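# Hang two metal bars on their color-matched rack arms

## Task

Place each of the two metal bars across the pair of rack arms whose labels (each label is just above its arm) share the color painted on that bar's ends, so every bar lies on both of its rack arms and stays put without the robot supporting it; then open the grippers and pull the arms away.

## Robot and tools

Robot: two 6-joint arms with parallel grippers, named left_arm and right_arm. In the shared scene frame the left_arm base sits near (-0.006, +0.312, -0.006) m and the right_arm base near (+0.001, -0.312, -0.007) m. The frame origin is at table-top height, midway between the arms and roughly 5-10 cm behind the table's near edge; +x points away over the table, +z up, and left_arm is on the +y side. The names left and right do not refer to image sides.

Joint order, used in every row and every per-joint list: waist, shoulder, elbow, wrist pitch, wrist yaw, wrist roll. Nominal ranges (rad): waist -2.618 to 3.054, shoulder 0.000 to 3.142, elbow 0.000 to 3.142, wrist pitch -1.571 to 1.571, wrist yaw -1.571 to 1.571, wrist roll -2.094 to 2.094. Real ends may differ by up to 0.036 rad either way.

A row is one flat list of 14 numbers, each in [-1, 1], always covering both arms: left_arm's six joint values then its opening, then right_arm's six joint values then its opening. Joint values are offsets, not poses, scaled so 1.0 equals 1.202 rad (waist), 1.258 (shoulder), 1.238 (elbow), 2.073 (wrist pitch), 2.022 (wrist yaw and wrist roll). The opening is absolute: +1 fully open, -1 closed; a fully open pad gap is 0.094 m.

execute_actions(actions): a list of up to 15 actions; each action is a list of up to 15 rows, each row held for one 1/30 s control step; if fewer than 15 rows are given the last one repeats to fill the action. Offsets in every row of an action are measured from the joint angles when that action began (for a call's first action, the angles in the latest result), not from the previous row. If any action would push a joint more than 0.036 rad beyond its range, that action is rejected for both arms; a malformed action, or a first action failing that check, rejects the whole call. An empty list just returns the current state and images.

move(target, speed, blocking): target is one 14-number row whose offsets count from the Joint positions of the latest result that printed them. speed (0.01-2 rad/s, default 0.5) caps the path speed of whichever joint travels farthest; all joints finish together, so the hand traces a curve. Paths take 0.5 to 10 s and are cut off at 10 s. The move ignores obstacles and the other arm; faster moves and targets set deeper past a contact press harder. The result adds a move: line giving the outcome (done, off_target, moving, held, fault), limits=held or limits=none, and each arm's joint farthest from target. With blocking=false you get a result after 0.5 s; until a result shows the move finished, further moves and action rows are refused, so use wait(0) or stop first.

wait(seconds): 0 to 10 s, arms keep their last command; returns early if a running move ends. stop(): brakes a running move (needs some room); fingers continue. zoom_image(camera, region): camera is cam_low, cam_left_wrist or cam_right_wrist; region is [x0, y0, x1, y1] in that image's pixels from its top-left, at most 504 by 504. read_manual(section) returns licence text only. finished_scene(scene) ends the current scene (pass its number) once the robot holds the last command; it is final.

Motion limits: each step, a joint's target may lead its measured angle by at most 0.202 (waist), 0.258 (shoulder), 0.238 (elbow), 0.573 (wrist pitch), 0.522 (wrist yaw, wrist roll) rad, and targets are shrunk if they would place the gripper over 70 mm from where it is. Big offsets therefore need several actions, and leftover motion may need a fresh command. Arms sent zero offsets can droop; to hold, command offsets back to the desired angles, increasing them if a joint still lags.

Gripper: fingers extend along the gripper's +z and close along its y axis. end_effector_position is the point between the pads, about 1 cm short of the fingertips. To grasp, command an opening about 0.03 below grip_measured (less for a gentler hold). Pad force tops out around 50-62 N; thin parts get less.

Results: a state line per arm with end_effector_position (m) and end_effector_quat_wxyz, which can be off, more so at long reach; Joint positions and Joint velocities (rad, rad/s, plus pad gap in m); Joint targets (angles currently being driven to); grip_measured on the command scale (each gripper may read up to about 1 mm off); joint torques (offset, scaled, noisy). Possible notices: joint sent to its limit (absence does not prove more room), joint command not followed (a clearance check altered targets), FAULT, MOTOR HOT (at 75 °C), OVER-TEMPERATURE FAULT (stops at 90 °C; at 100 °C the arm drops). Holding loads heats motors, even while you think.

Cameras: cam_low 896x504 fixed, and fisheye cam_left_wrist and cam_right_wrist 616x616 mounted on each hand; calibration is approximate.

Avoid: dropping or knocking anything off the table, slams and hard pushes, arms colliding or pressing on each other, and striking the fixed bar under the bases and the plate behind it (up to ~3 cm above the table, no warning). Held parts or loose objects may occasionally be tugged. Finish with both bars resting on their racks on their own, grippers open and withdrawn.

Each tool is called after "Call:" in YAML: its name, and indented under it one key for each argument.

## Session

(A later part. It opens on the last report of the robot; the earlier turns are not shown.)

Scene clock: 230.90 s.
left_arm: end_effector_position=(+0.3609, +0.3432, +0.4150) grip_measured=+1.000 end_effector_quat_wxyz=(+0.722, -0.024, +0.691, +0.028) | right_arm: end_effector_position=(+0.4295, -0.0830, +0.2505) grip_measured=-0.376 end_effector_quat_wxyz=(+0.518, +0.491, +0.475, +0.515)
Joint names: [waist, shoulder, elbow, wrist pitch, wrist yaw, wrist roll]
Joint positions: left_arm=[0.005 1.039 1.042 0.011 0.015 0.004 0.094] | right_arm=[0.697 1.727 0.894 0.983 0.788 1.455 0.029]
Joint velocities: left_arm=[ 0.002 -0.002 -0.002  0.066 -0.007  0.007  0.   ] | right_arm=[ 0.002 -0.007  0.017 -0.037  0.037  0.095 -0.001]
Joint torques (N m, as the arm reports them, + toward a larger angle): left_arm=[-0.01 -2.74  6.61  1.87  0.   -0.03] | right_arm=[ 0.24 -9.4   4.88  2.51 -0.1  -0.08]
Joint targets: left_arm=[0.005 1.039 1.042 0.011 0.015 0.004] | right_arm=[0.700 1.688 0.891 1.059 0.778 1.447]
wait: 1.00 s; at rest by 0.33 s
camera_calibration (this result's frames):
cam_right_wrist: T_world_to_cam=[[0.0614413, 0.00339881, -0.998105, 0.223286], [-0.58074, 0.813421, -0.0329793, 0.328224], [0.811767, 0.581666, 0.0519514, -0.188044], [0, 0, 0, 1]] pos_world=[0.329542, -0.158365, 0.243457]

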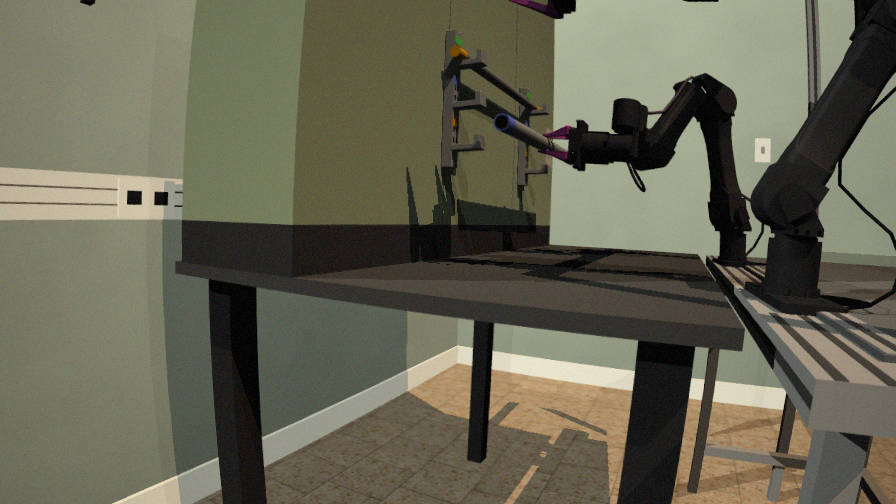

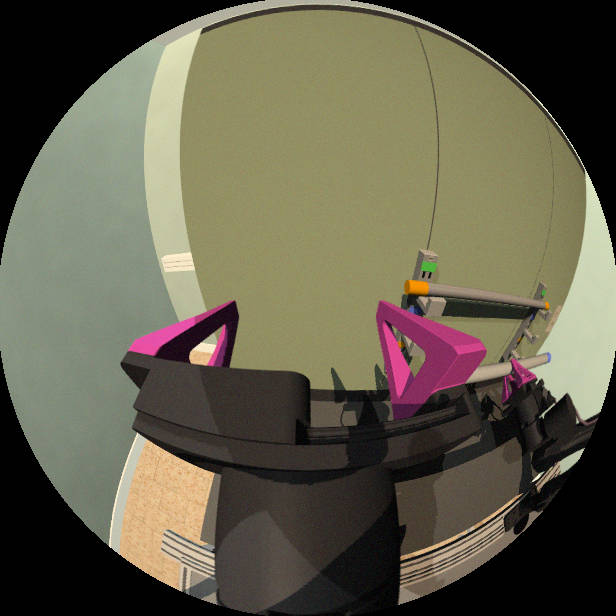

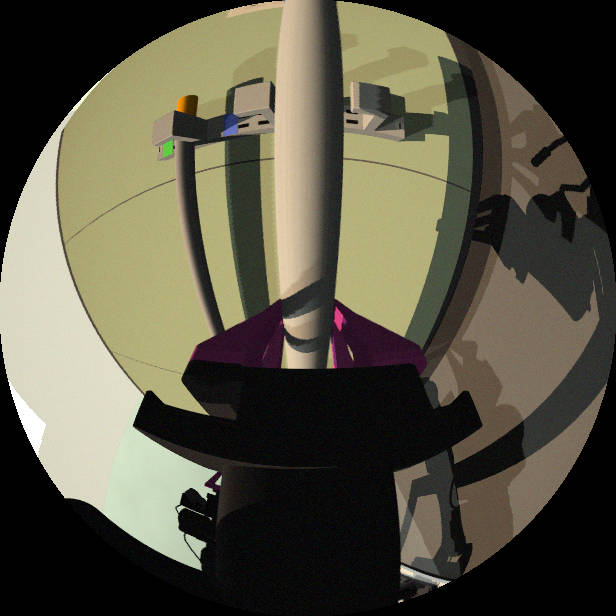

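Call:
move:
  target: [0,0,0,0,0,0,1,0.002,-0.145,0.167,-0.125,-0.005,-0.004,-0.45]
  speed: 0.25

Call:
zoom_image:
  camera: "cam_low"
  region: [430, 30, 590, 150]

Scene clock: 239.57 s.
left_arm: end_effector_position=(+0.3609, +0.3432, +0.4150) grip_measured=+1.000 end_effector_quat_wxyz=(+0.722, -0.024, +0.691, +0.028) | right_arm: end_effector_position=(+0.4278, -0.0897, +0.3259) grip_measured=-0.376 end_effector_quat_wxyz=(+0.518, +0.493, +0.469, +0.518)
Joint names: [waist, shoulder, elbow, wrist pitch, wrist yaw, wrist roll]
Joint positions: left_arm=[0.005 1.039 1.042 0.011 0.015 0.004 0.094] | right_arm=[0.699 1.58  1.057 0.683 0.795 1.457 0.029]
Joint velocities: left_arm=[-0.002 -0.007  0.022 -0.007 -0.081 -0.095  0.   ] | right_arm=[ 0.002 -0.002 -0.012 -0.037 -0.081  0.037  0.   ]
Joint torques (N m, as the arm reports them, + toward a larger angle): left_arm=[ 0.   -2.74  6.63  1.86  0.   -0.03] | right_arm=[ 0.11 -8.63  8.62  2.22 -0.18 -0.1 ]
Joint targets: left_arm=[0.005 1.039 1.042 0.011 0.015 0.004] | right_arm=[0.700 1.544 1.101 0.724 0.778 1.447]
move: off_target (right_arm); limits=none; left_arm: farthest joint: the waist, 0.000 radians from its target (0.000 radians at the start); right_arm: farthest joint: the elbow, 0.044 radians from its target (0.207 radians at the start)
camera_calibration (this result's frames):
cam_right_wrist: T_world_to_cam=[[0.0676798, 0.0131905, -0.99762, 0.296755], [-0.575749, 0.817138, -0.0282554, 0.331774], [0.814821, 0.576291, 0.0628982, -0.192038], [0, 0, 0, 1]] pos_world=[0.327411, -0.16435, 0.317502]

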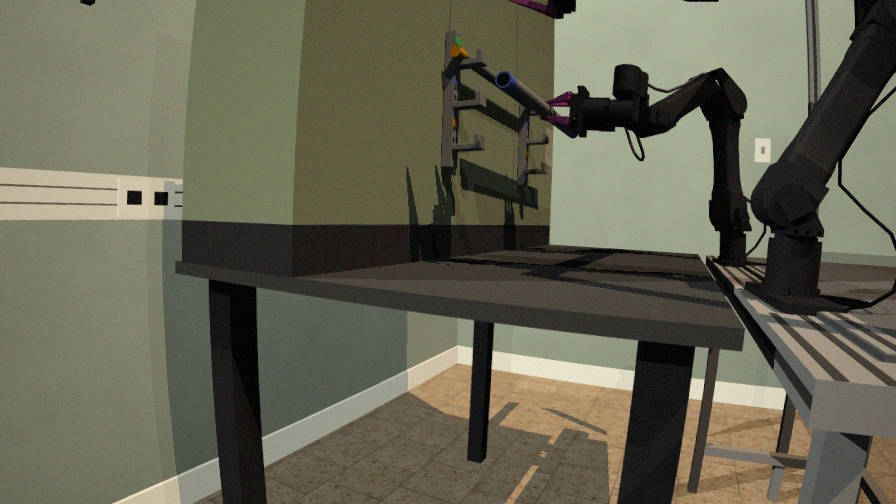

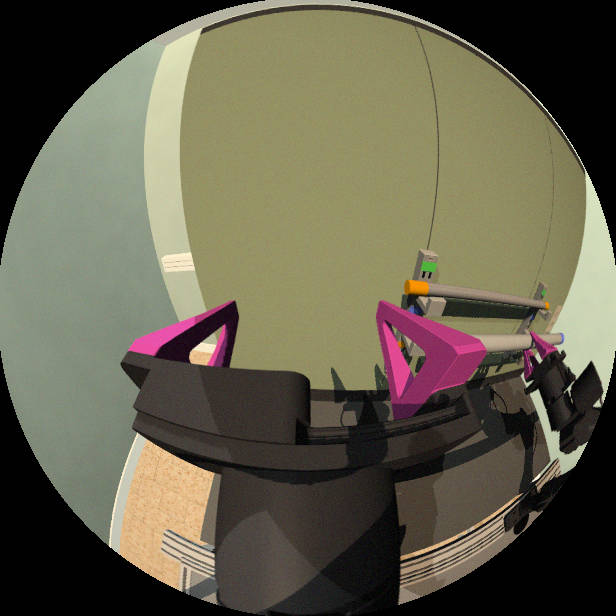

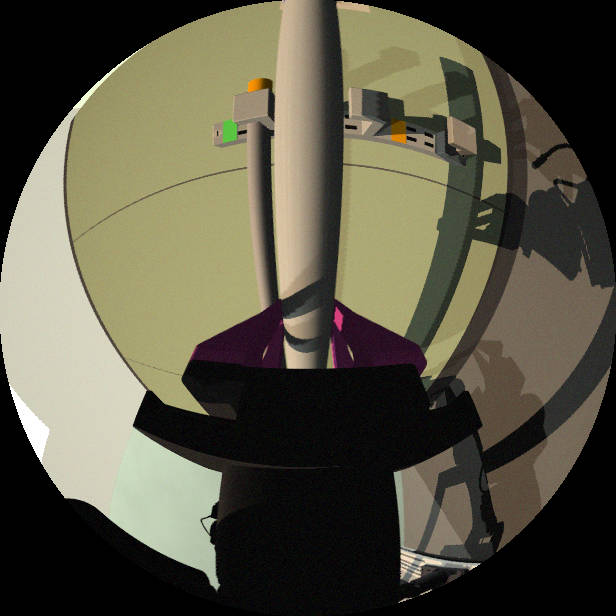

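Region (430, 30, 590, 150) of cam_low's 896x504 image, scaled by 3.150, with more detail than that image has; it fills the top 378 rows of this view, and the rest is white.

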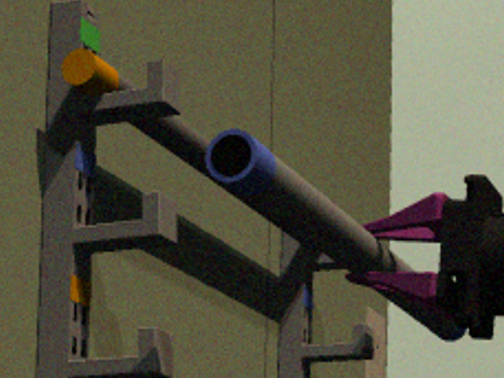

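Call:
execute_actions:
  actions:
    - [[0,0,0,0,0,0,1,0.001,-0.02,0.036,0.02,-0.01,-0.005,-0.45],[0,0,0,0,0,0,1,0.001,-0.01,0.036,0.019,-0.012,-0.005,-0.45],[0,0,0,0,0,0,1,0.001,-0.003,0.044,0.018,-0.015,-0.005,-0.45],[0,0,0,0,0,0,1,0.001,0.004,0.052,0.017,-0.015,-0.005,-0.45],[0,0,0,0,0,0,1,0.001,0.011,0.06,0.016,-0.015,-0.005,-0.45],[0,0,0,0,0,0,1,0.001,0.018,0.067,0.015,-0.015,-0.005,-0.45],[0,0,0,0,0,0,1,0.001,0.025,0.075,0.014,-0.015,-0.005,-0.45],[0,0,0,0,0,0,1,0.001,0.032,0.083,0.013,-0.015,-0.005,-0.45],[0,0,0,0,0,0,1,0.001,0.039,0.091,0.012,-0.015,-0.005,-0.45],[0,0,0,0,0,0,1,0.001,0.046,0.098,0.011,-0.015,-0.005,-0.45],[0,0,0,0,0,0,1,0.001,0.053,0.106,0.01,-0.015,-0.005,-0.45],[0,0,0,0,0,0,1,0.001,0.06,0.114,0.01,-0.015,-0.005,-0.45],[0,0,0,0,0,0,1,0.001,0.067,0.122,0.009,-0.015,-0.005,-0.45],[0,0,0,0,0,0,1,0.001,0.074,0.13,0.008,-0.015,-0.005,-0.45],[0,0,0,0,0,0,1,0.001,0.08,0.137,0.008,-0.015,-0.005,-0.45]]

Call:
wait:
  seconds: 1

Call:
zoom_image:
  camera: "cam_low"
  region: [430, 30, 590, 150]

Scene clock: 250.47 s.
left_arm: end_effector_position=(+0.3609, +0.3432, +0.4150) grip_measured=+1.000 end_effector_quat_wxyz=(+0.722, -0.024, +0.691, +0.028) | right_arm: end_effector_position=(+0.4470, -0.0684, +0.3231) grip_measured=-0.376 end_effector_quat_wxyz=(+0.516, +0.490, +0.477, +0.517)
Joint names: [waist, shoulder, elbow, wrist pitch, wrist yaw, wrist roll]
Joint positions: left_arm=[0.005 1.039 1.042 0.011 0.015 0.004 0.094] | right_arm=[0.699 1.68  1.162 0.664 0.783 1.457 0.029]
Joint velocities: left_arm=[-0.002 -0.007 -0.007 -0.066 -0.022  0.051  0.   ] | right_arm=[-0.002  0.242  0.266 -0.125  0.022 -0.081 -0.001]
Joint torques (N m, as the arm reports them, + toward a larger angle): left_arm=[-0.01 -2.74  6.6   1.86  0.01 -0.03] | right_arm=[ 0.14 -8.21  8.93  2.25 -0.19 -0.11]
Joint targets: left_arm=[0.005 1.039 1.042 0.011 0.015 0.004] | right_arm=[0.700 1.680 1.226 0.699 0.764 1.447]
camera_calibration (this result's frames):
cam_right_wrist: T_world_to_cam=[[0.0596869, 0.003789, -0.99821, 0.295483], [-0.586282, 0.809476, -0.0319835, 0.330786], [0.807905, 0.587141, 0.0505365, -0.211933], [0, 0, 0, 1]] pos_world=[0.347519, -0.144448, 0.316244]

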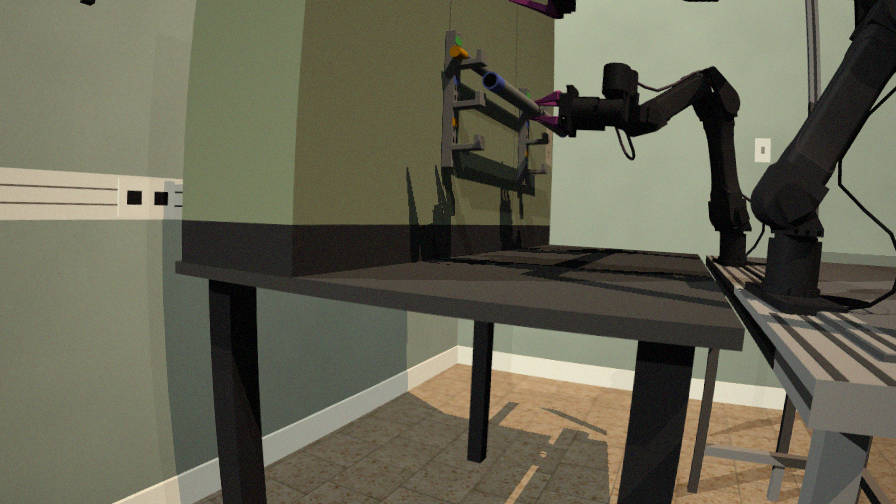

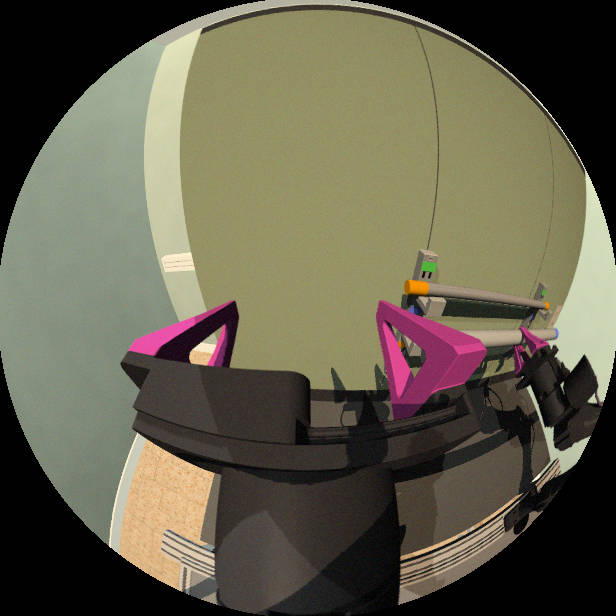

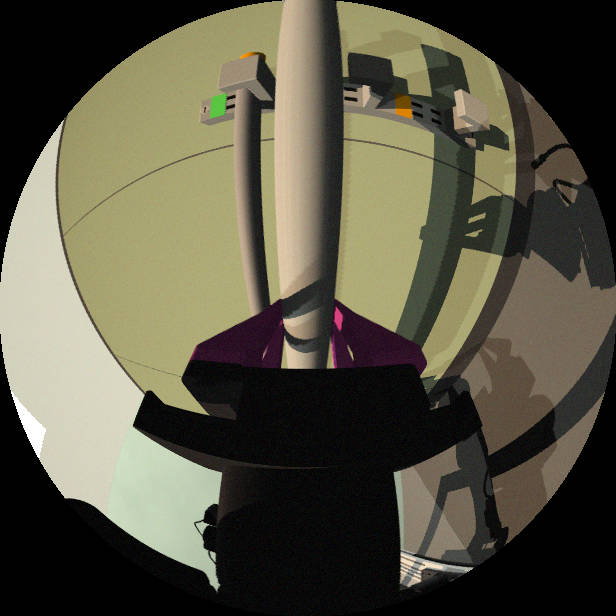

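Scene clock: 251.47 s.
left_arm: end_effector_position=(+0.3609, +0.3432, +0.4150) grip_measured=+1.000 end_effector_quat_wxyz=(+0.722, -0.024, +0.691, +0.028) | right_arm: end_effector_position=(+0.4503, -0.0642, +0.3186) grip_measured=-0.376 end_effector_quat_wxyz=(+0.515, +0.489, +0.483, +0.513)
Joint names: [waist, shoulder, elbow, wrist pitch, wrist yaw, wrist roll]
Joint positions: left_arm=[0.005 1.039 1.042 0.011 0.015 0.004 0.094] | right_arm=[0.699 1.698 1.176 0.654 0.779 1.457 0.029]
Joint velocities: left_arm=[ 0.002 -0.017  0.002 -0.007 -0.022  0.007  0.   ] | right_arm=[ 0.007 -0.007 -0.012  0.007  0.022 -0.066 -0.001]
Joint torques (N m, as the arm reports them, + toward a larger angle): left_arm=[-0.02 -2.71  6.6   1.86  0.   -0.03] | right_arm=[ 0.13 -8.45  9.06  2.26 -0.14 -0.1 ]
Joint targets: left_arm=[0.005 1.039 1.042 0.011 0.015 0.004] | right_arm=[0.700 1.681 1.226 0.699 0.764 1.447]
wait: 1.00 s; at rest by 0.33 s
camera_calibration (this result's frames):
cam_right_wrist: T_world_to_cam=[[0.0498518, -0.00634784, -0.998736, 0.294756], [-0.590179, 0.806531, -0.0345849, 0.331569], [0.805732, 0.591157, 0.0364607, -0.211124], [0, 0, 0, 1]] pos_world=[0.3511, -0.140742, 0.313548]

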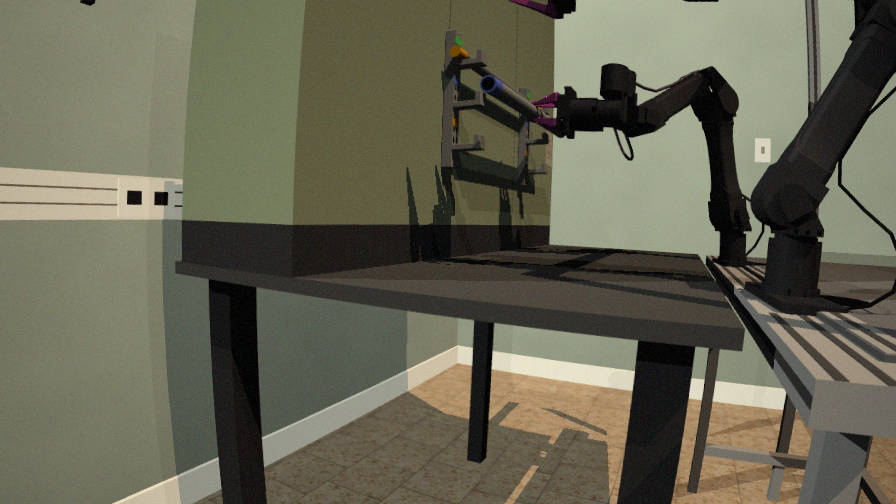

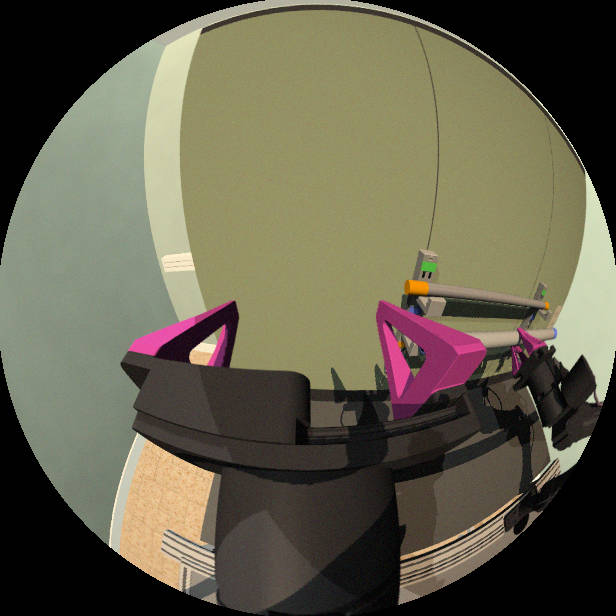

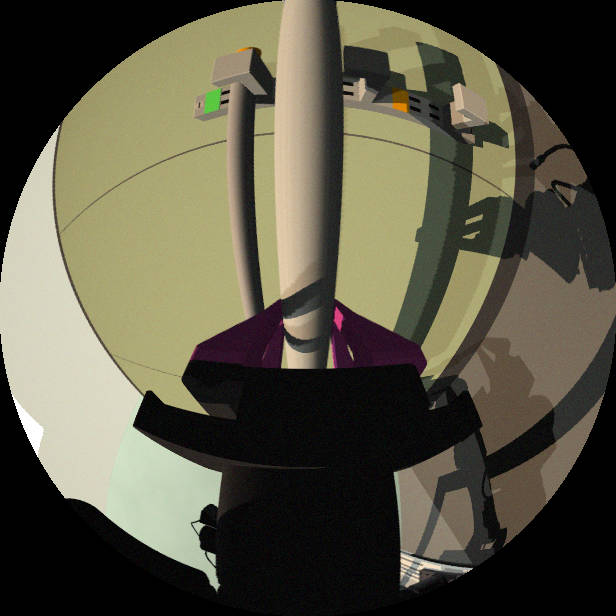

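Region (430, 30, 590, 150) of cam_low's 896x504 image, scaled by 3.150, with more detail than that image has; it fills the top 378 rows of this view, and the rest is white.

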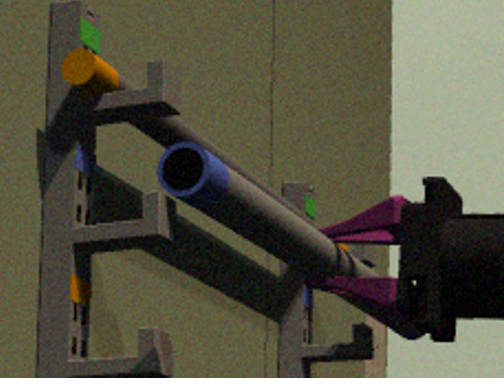

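Call:
execute_actions:
  actions:
    - [[0,0,0,0,0,0,1,0.001,-0.014,0.046,0.022,-0.005,-0.005,-0.45],[0,0,0,0,0,0,1,0.001,-0.014,0.052,0.022,-0.005,-0.005,-0.45],[0,0,0,0,0,0,1,0.001,-0.014,0.058,0.022,-0.005,-0.005,-0.45],[0,0,0,0,0,0,1,0.001,-0.014,0.06,0.022,-0.005,-0.005,-0.45],[0,0,0,0,0,0,1,0.001,-0.008,0.067,0.021,-0.005,-0.005,-0.45],[0,0,0,0,0,0,1,0.001,-0.001,0.076,0.02,-0.005,-0.005,-0.45],[0,0,0,0,0,0,1,0.001,0.007,0.086,0.018,-0.005,-0.005,-0.45],[0,0,0,0,0,0,1,0.001,0.014,0.095,0.017,-0.005,-0.005,-0.45],[0,0,0,0,0,0,1,0.001,0.021,0.104,0.016,-0.005,-0.005,-0.45],[0,0,0,0,0,0,1,0.001,0.029,0.114,0.014,-0.005,-0.005,-0.45],[0,0,0,0,0,0,1,0.001,0.036,0.123,0.013,-0.005,-0.005,-0.45],[0,0,0,0,0,0,1,0.001,0.043,0.132,0.012,-0.005,-0.005,-0.45],[0,0,0,0,0,0,1,0.001,0.051,0.142,0.01,-0.005,-0.005,-0.45],[0,0,0,0,0,0,1,0.001,0.058,0.151,0.009,-0.005,-0.005,-0.45],[0,0,0,0,0,0,1,0.001,0.065,0.16,0.008,-0.005,-0.005,-0.45]]

Call:
wait:
  seconds: 1

Call:
zoom_image:
  camera: "cam_low"
  region: [430, 30, 590, 150]

Scene clock: 268.73 s.
left_arm: end_effector_position=(+0.3609, +0.3432, +0.4150) grip_measured=+1.000 end_effector_quat_wxyz=(+0.722, -0.024, +0.691, +0.028) | right_arm: end_effector_position=(+0.4672, -0.0487, +0.3343) grip_measured=-0.376 end_effector_quat_wxyz=(+0.517, +0.488, +0.471, +0.522)
Joint names: [waist, shoulder, elbow, wrist pitch, wrist yaw, wrist roll]
Joint positions: left_arm=[0.005 1.039 1.042 0.011 0.015 0.004 0.094] | right_arm=[0.699 1.777 1.307 0.637 0.78  1.451 0.029]
Joint velocities: left_arm=[-0.007  0.012 -0.002  0.007 -0.022 -0.022  0.   ] | right_arm=[ 0.007  0.295  0.32  -0.037  0.007 -0.007  0.001]
Joint torques (N m, as the arm reports them, + toward a larger angle): left_arm=[-0.01 -2.75  6.61  1.87  0.   -0.02] | right_arm=[ 0.15 -9.09  8.94  2.21 -0.1  -0.03]
Joint targets: left_arm=[0.005 1.039 1.042 0.011 0.015 0.004] | right_arm=[0.700 1.780 1.374 0.671 0.769 1.447]
camera_calibration (this result's frames):
cam_right_wrist: T_world_to_cam=[[0.0743181, 0.0113634, -0.99717, 0.298579], [-0.586827, 0.808976, -0.0345168, 0.328132], [0.806294, 0.587732, 0.06679, -0.245096], [0, 0, 0, 1]] pos_world=[0.367987, -0.124793, 0.32543]

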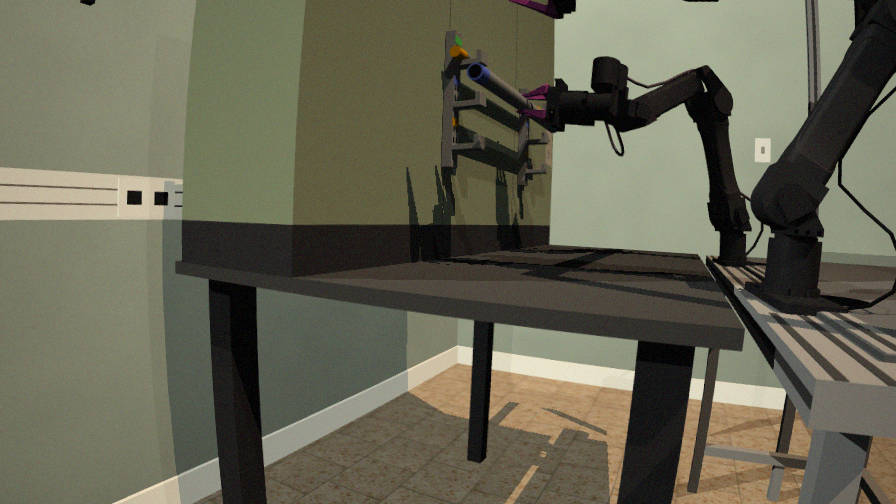

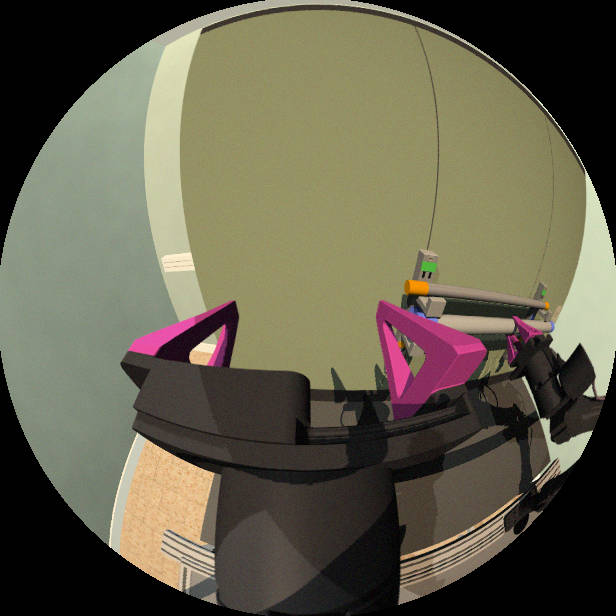

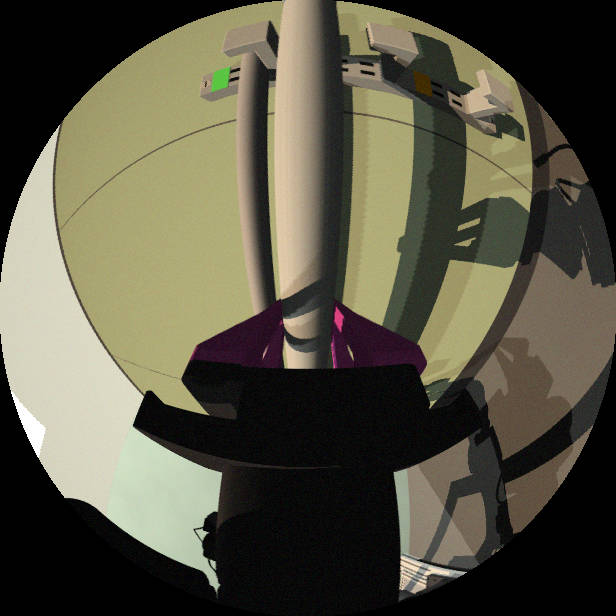

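Scene clock: 269.73 s.
left_arm: end_effector_position=(+0.3609, +0.3432, +0.4150) grip_measured=+1.000 end_effector_quat_wxyz=(+0.722, -0.024, +0.691, +0.028) | right_arm: end_effector_position=(+0.4713, -0.0438, +0.3276) grip_measured=-0.376 end_effector_quat_wxyz=(+0.516, +0.487, +0.479, +0.517)
Joint names: [waist, shoulder, elbow, wrist pitch, wrist yaw, wrist roll]
Joint positions: left_arm=[0.005 1.039 1.042 0.011 0.015 0.004 0.094] | right_arm=[0.699 1.8   1.323 0.624 0.777 1.451 0.029]
Joint velocities: left_arm=[ 0.007  0.017 -0.012 -0.007 -0.037 -0.007  0.   ] | right_arm=[ 0.002 -0.002  0.012  0.007  0.007 -0.066 -0.002]
Joint torques (N m, as the arm reports them, + toward a larger angle): left_arm=[-0.01 -2.74  6.62  1.87  0.   -0.02] | right_arm=[ 0.15 -9.56  9.15  2.26 -0.11 -0.04]
Joint targets: left_arm=[0.005 1.039 1.042 0.011 0.015 0.004] | right_arm=[0.700 1.780 1.374 0.671 0.768 1.447]
wait: 1.00 s; at rest by 0.37 s
camera_calibration (this result's frames):
cam_right_wrist: T_world_to_cam=[[0.0608405, -0.00220193, -0.998145, 0.297573], [-0.590138, 0.80642, -0.03775, 0.328842], [0.805007, 0.59134, 0.0477635, -0.243734], [0, 0, 0, 1]] pos_world=[0.372165, -0.1204, 0.321076]

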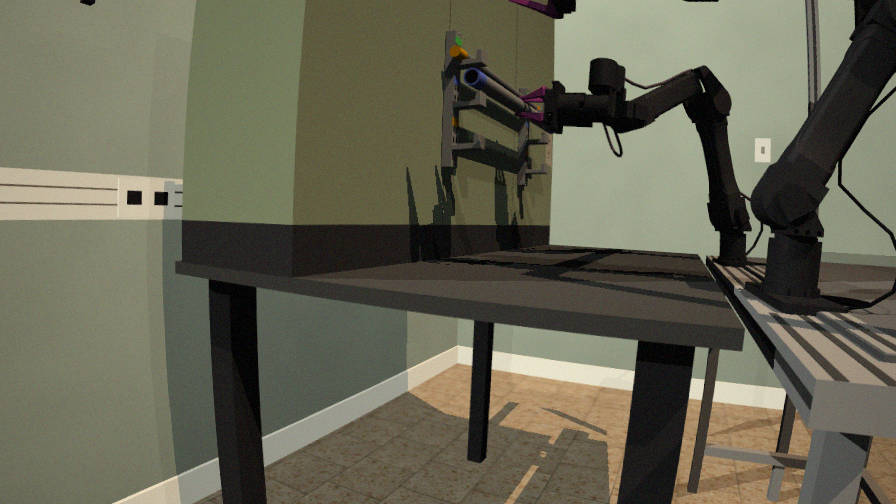

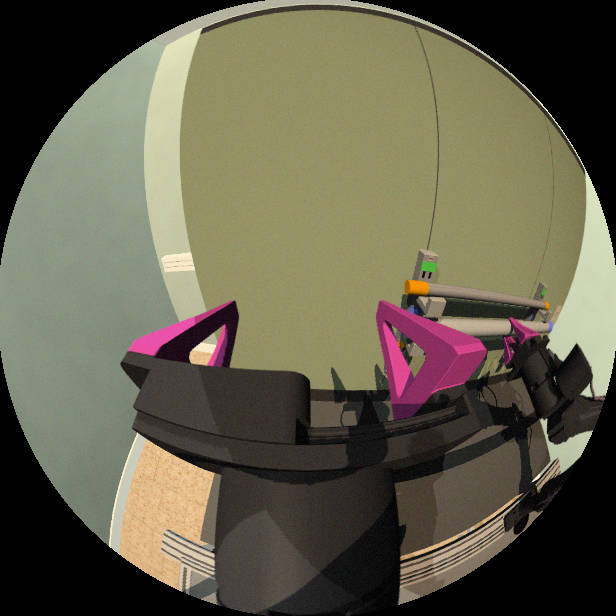

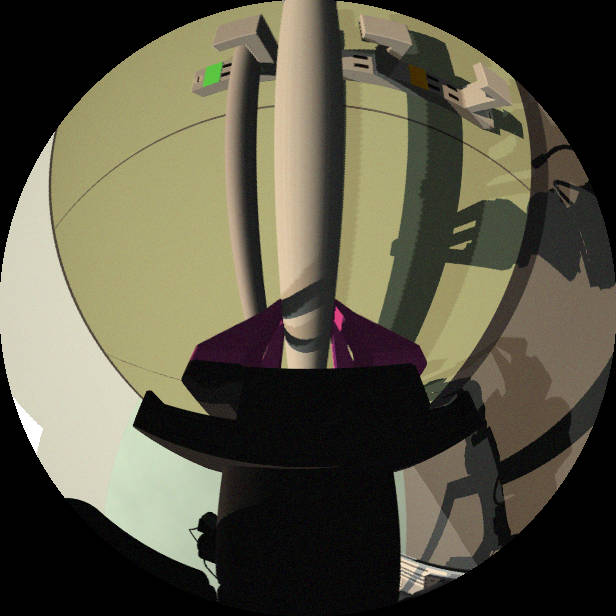

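Region (430, 30, 590, 150) of cam_low's 896x504 image, scaled by 3.150, with more detail than that image has; it fills the top 378 rows of this view, and the rest is white.

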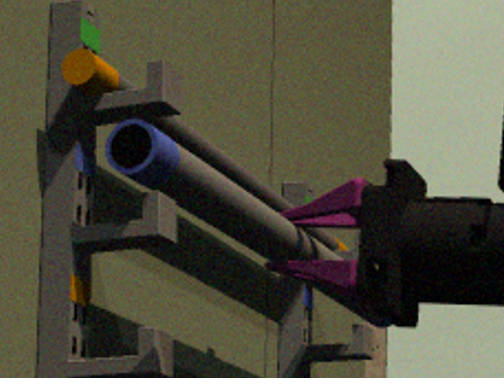

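Call:
execute_actions:
  actions:
    - [[0,0,0,0,0,0,1,0.001,-0.009,0.041,0.022,-0.004,-0.002,-0.45],[0,0,0,0,0,0,1,0.001,-0.001,0.05,0.021,-0.004,-0.002,-0.45],[0,0,0,0,0,0,1,0.001,0.006,0.06,0.021,-0.004,-0.002,-0.45],[0,0,0,0,0,0,1,0.001,0.014,0.069,0.02,-0.004,-0.002,-0.45],[0,0,0,0,0,0,1,0.001,0.021,0.079,0.019,-0.004,-0.002,-0.45],[0,0,0,0,0,0,1,0.001,0.028,0.088,0.019,-0.004,-0.002,-0.45],[0,0,0,0,0,0,1,0.001,0.036,0.098,0.018,-0.004,-0.002,-0.45],[0,0,0,0,0,0,1,0.001,0.043,0.107,0.018,-0.004,-0.002,-0.45],[0,0,0,0,0,0,1,0.001,0.051,0.116,0.017,-0.004,-0.002,-0.45],[0,0,0,0,0,0,1,0.001,0.058,0.126,0.016,-0.004,-0.002,-0.45],[0,0,0,0,0,0,1,0.001,0.065,0.135,0.016,-0.004,-0.002,-0.45],[0,0,0,0,0,0,1,0.001,0.073,0.145,0.015,-0.004,-0.002,-0.45],[0,0,0,0,0,0,1,0.001,0.08,0.154,0.015,-0.004,-0.002,-0.45],[0,0,0,0,0,0,1,0.001,0.088,0.164,0.014,-0.004,-0.002,-0.45],[0,0,0,0,0,0,1,0.001,0.095,0.173,0.0135,-0.004,-0.002,-0.45]]

Call:
wait:
  seconds: 1

Call:
zoom_image:
  camera: "cam_low"
  region: [430, 30, 590, 150]

Scene clock: 286.47 s.
left_arm: end_effector_position=(+0.3609, +0.3432, +0.4150) grip_measured=+1.000 end_effector_quat_wxyz=(+0.722, -0.024, +0.691, +0.028) | right_arm: end_effector_position=(+0.4936, -0.0222, +0.3277) grip_measured=-0.376 end_effector_quat_wxyz=(+0.516, +0.487, +0.472, +0.522)
Joint names: [waist, shoulder, elbow, wrist pitch, wrist yaw, wrist roll]
Joint positions: left_arm=[0.005 1.039 1.042 0.011 0.015 0.004 0.094] | right_arm=[0.699 1.92  1.469 0.616 0.779 1.452 0.029]
Joint velocities: left_arm=[ 0.007  0.012 -0.012  0.037  0.037  0.037  0.   ] | right_arm=[ 0.002  0.281  0.344 -0.022  0.051  0.007  0.   ]
Joint torques (N m, as the arm reports them, + toward a larger angle): left_arm=[-0.01 -2.73  6.63  1.86  0.   -0.03] | right_arm=[  0.11 -10.39   9.     2.24  -0.13  -0.05]
Joint targets: left_arm=[0.005 1.039 1.042 0.011 0.015 0.004] | right_arm=[0.700 1.919 1.537 0.652 0.769 1.447]
camera_calibration (this result's frames):
cam_right_wrist: T_world_to_cam=[[0.0725269, 0.0102629, -0.997314, 0.290625], [-0.587642, 0.808389, -0.0344158, 0.322285], [0.805864, 0.588559, 0.0646609, -0.280613], [0, 0, 0, 1]] pos_world=[0.394446, -0.0983569, 0.31908]

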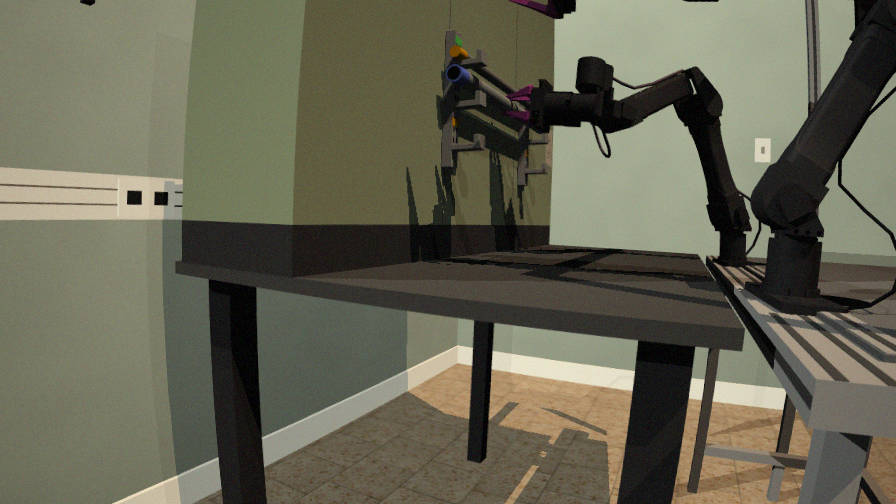

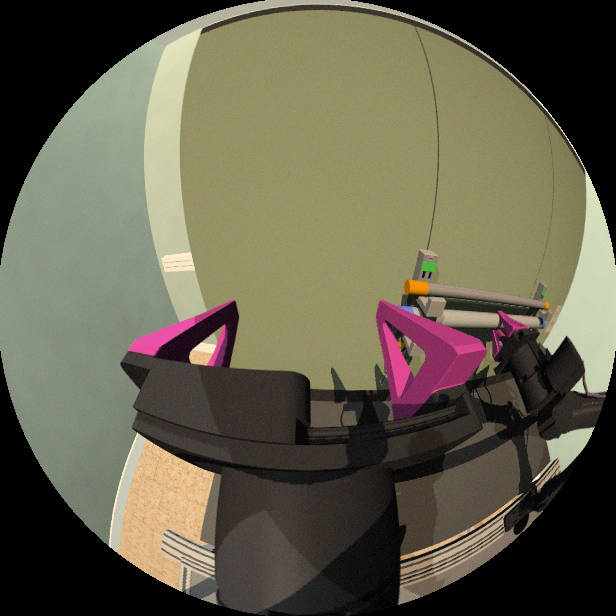

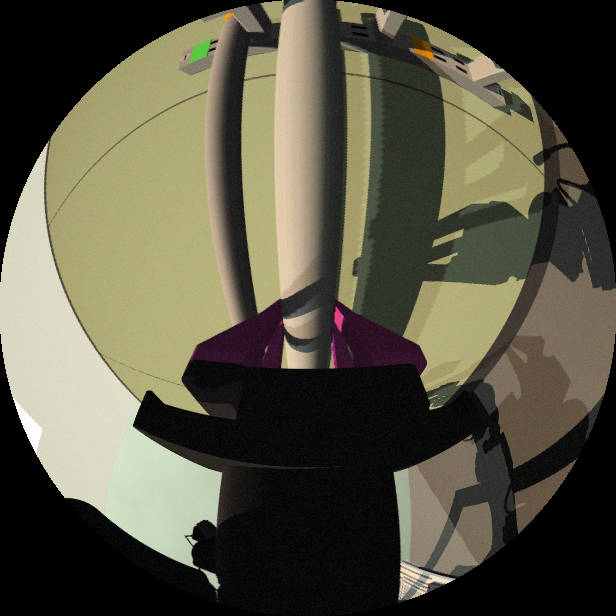

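Scene clock: 287.47 s.
left_arm: end_effector_position=(+0.3609, +0.3432, +0.4150) grip_measured=+1.000 end_effector_quat_wxyz=(+0.722, -0.024, +0.691, +0.028) | right_arm: end_effector_position=(+0.4970, -0.0185, +0.3231) grip_measured=-0.376 end_effector_quat_wxyz=(+0.516, +0.487, +0.477, +0.518)
Joint names: [waist, shoulder, elbow, wrist pitch, wrist yaw, wrist roll]
Joint positions: left_arm=[0.005 1.039 1.042 0.011 0.015 0.004 0.094] | right_arm=[0.699 1.94  1.486 0.607 0.779 1.452 0.029]
Joint velocities: left_arm=[ 0.002 -0.007 -0.007  0.037 -0.022  0.007  0.   ] | right_arm=[ 0.032 -0.012 -0.002 -0.066  0.051 -0.007 -0.   ]
Joint torques (N m, as the arm reports them, + toward a larger angle): left_arm=[-0.02 -2.73  6.6   1.86  0.   -0.02] | right_arm=[  0.13 -10.73   9.18   2.26  -0.12  -0.05]
Joint targets: left_arm=[0.005 1.039 1.042 0.011 0.015 0.004] | right_arm=[0.700 1.919 1.537 0.653 0.769 1.447]
wait: 1.00 s; at rest by 0.37 s
camera_calibration (this result's frames):
cam_right_wrist: T_world_to_cam=[[0.0646667, 0.00256108, -0.997904, 0.289646], [-0.588312, 0.80783, -0.0360509, 0.322036], [0.806044, 0.58941, 0.0537464, -0.281728], [0, 0, 0, 1]] pos_world=[0.397813, -0.0948386, 0.31579]

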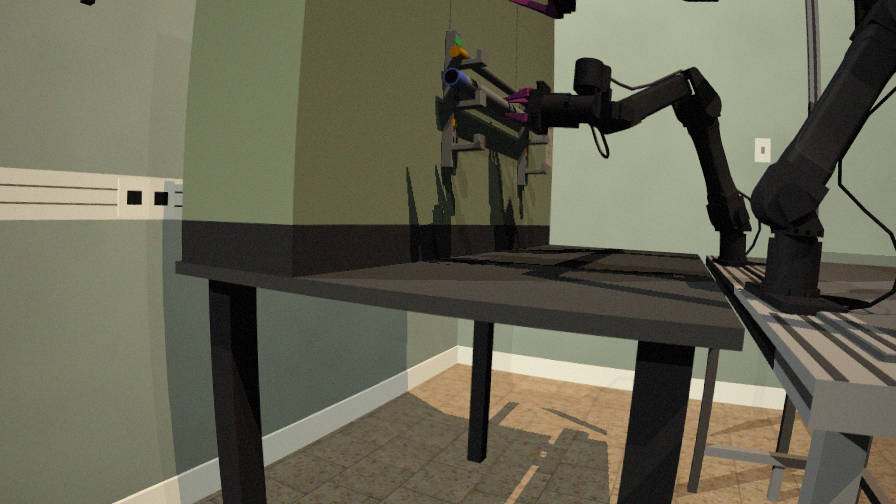

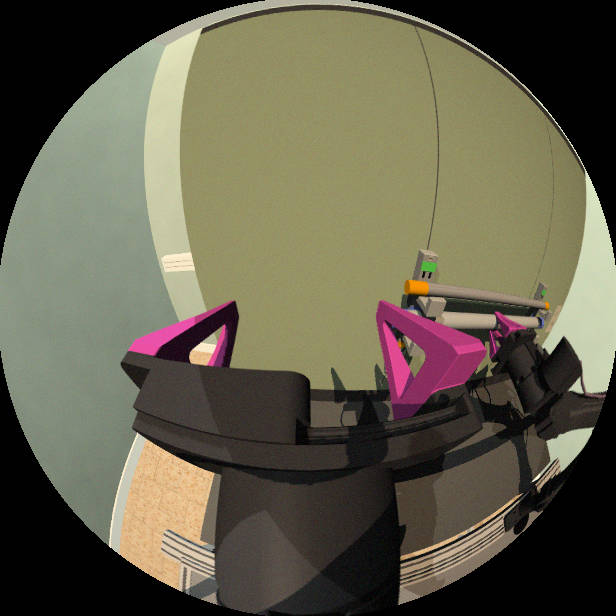

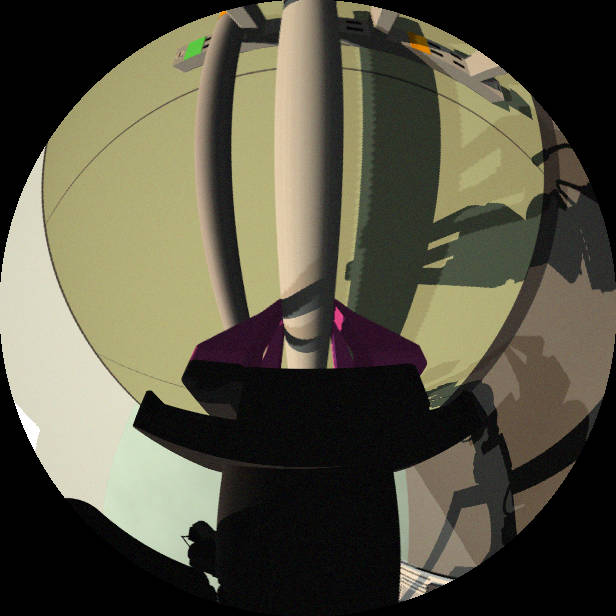

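Region (430, 30, 590, 150) of cam_low's 896x504 image, scaled by 3.150, with more detail than that image has; it fills the top 378 rows of this view, and the rest is white.

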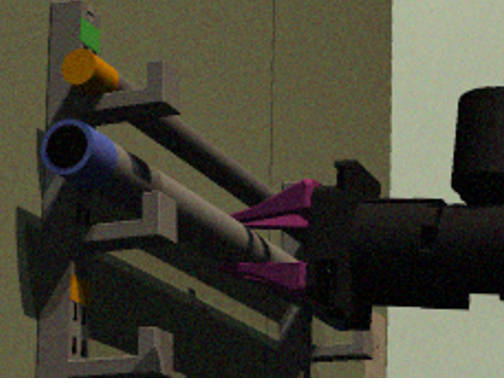

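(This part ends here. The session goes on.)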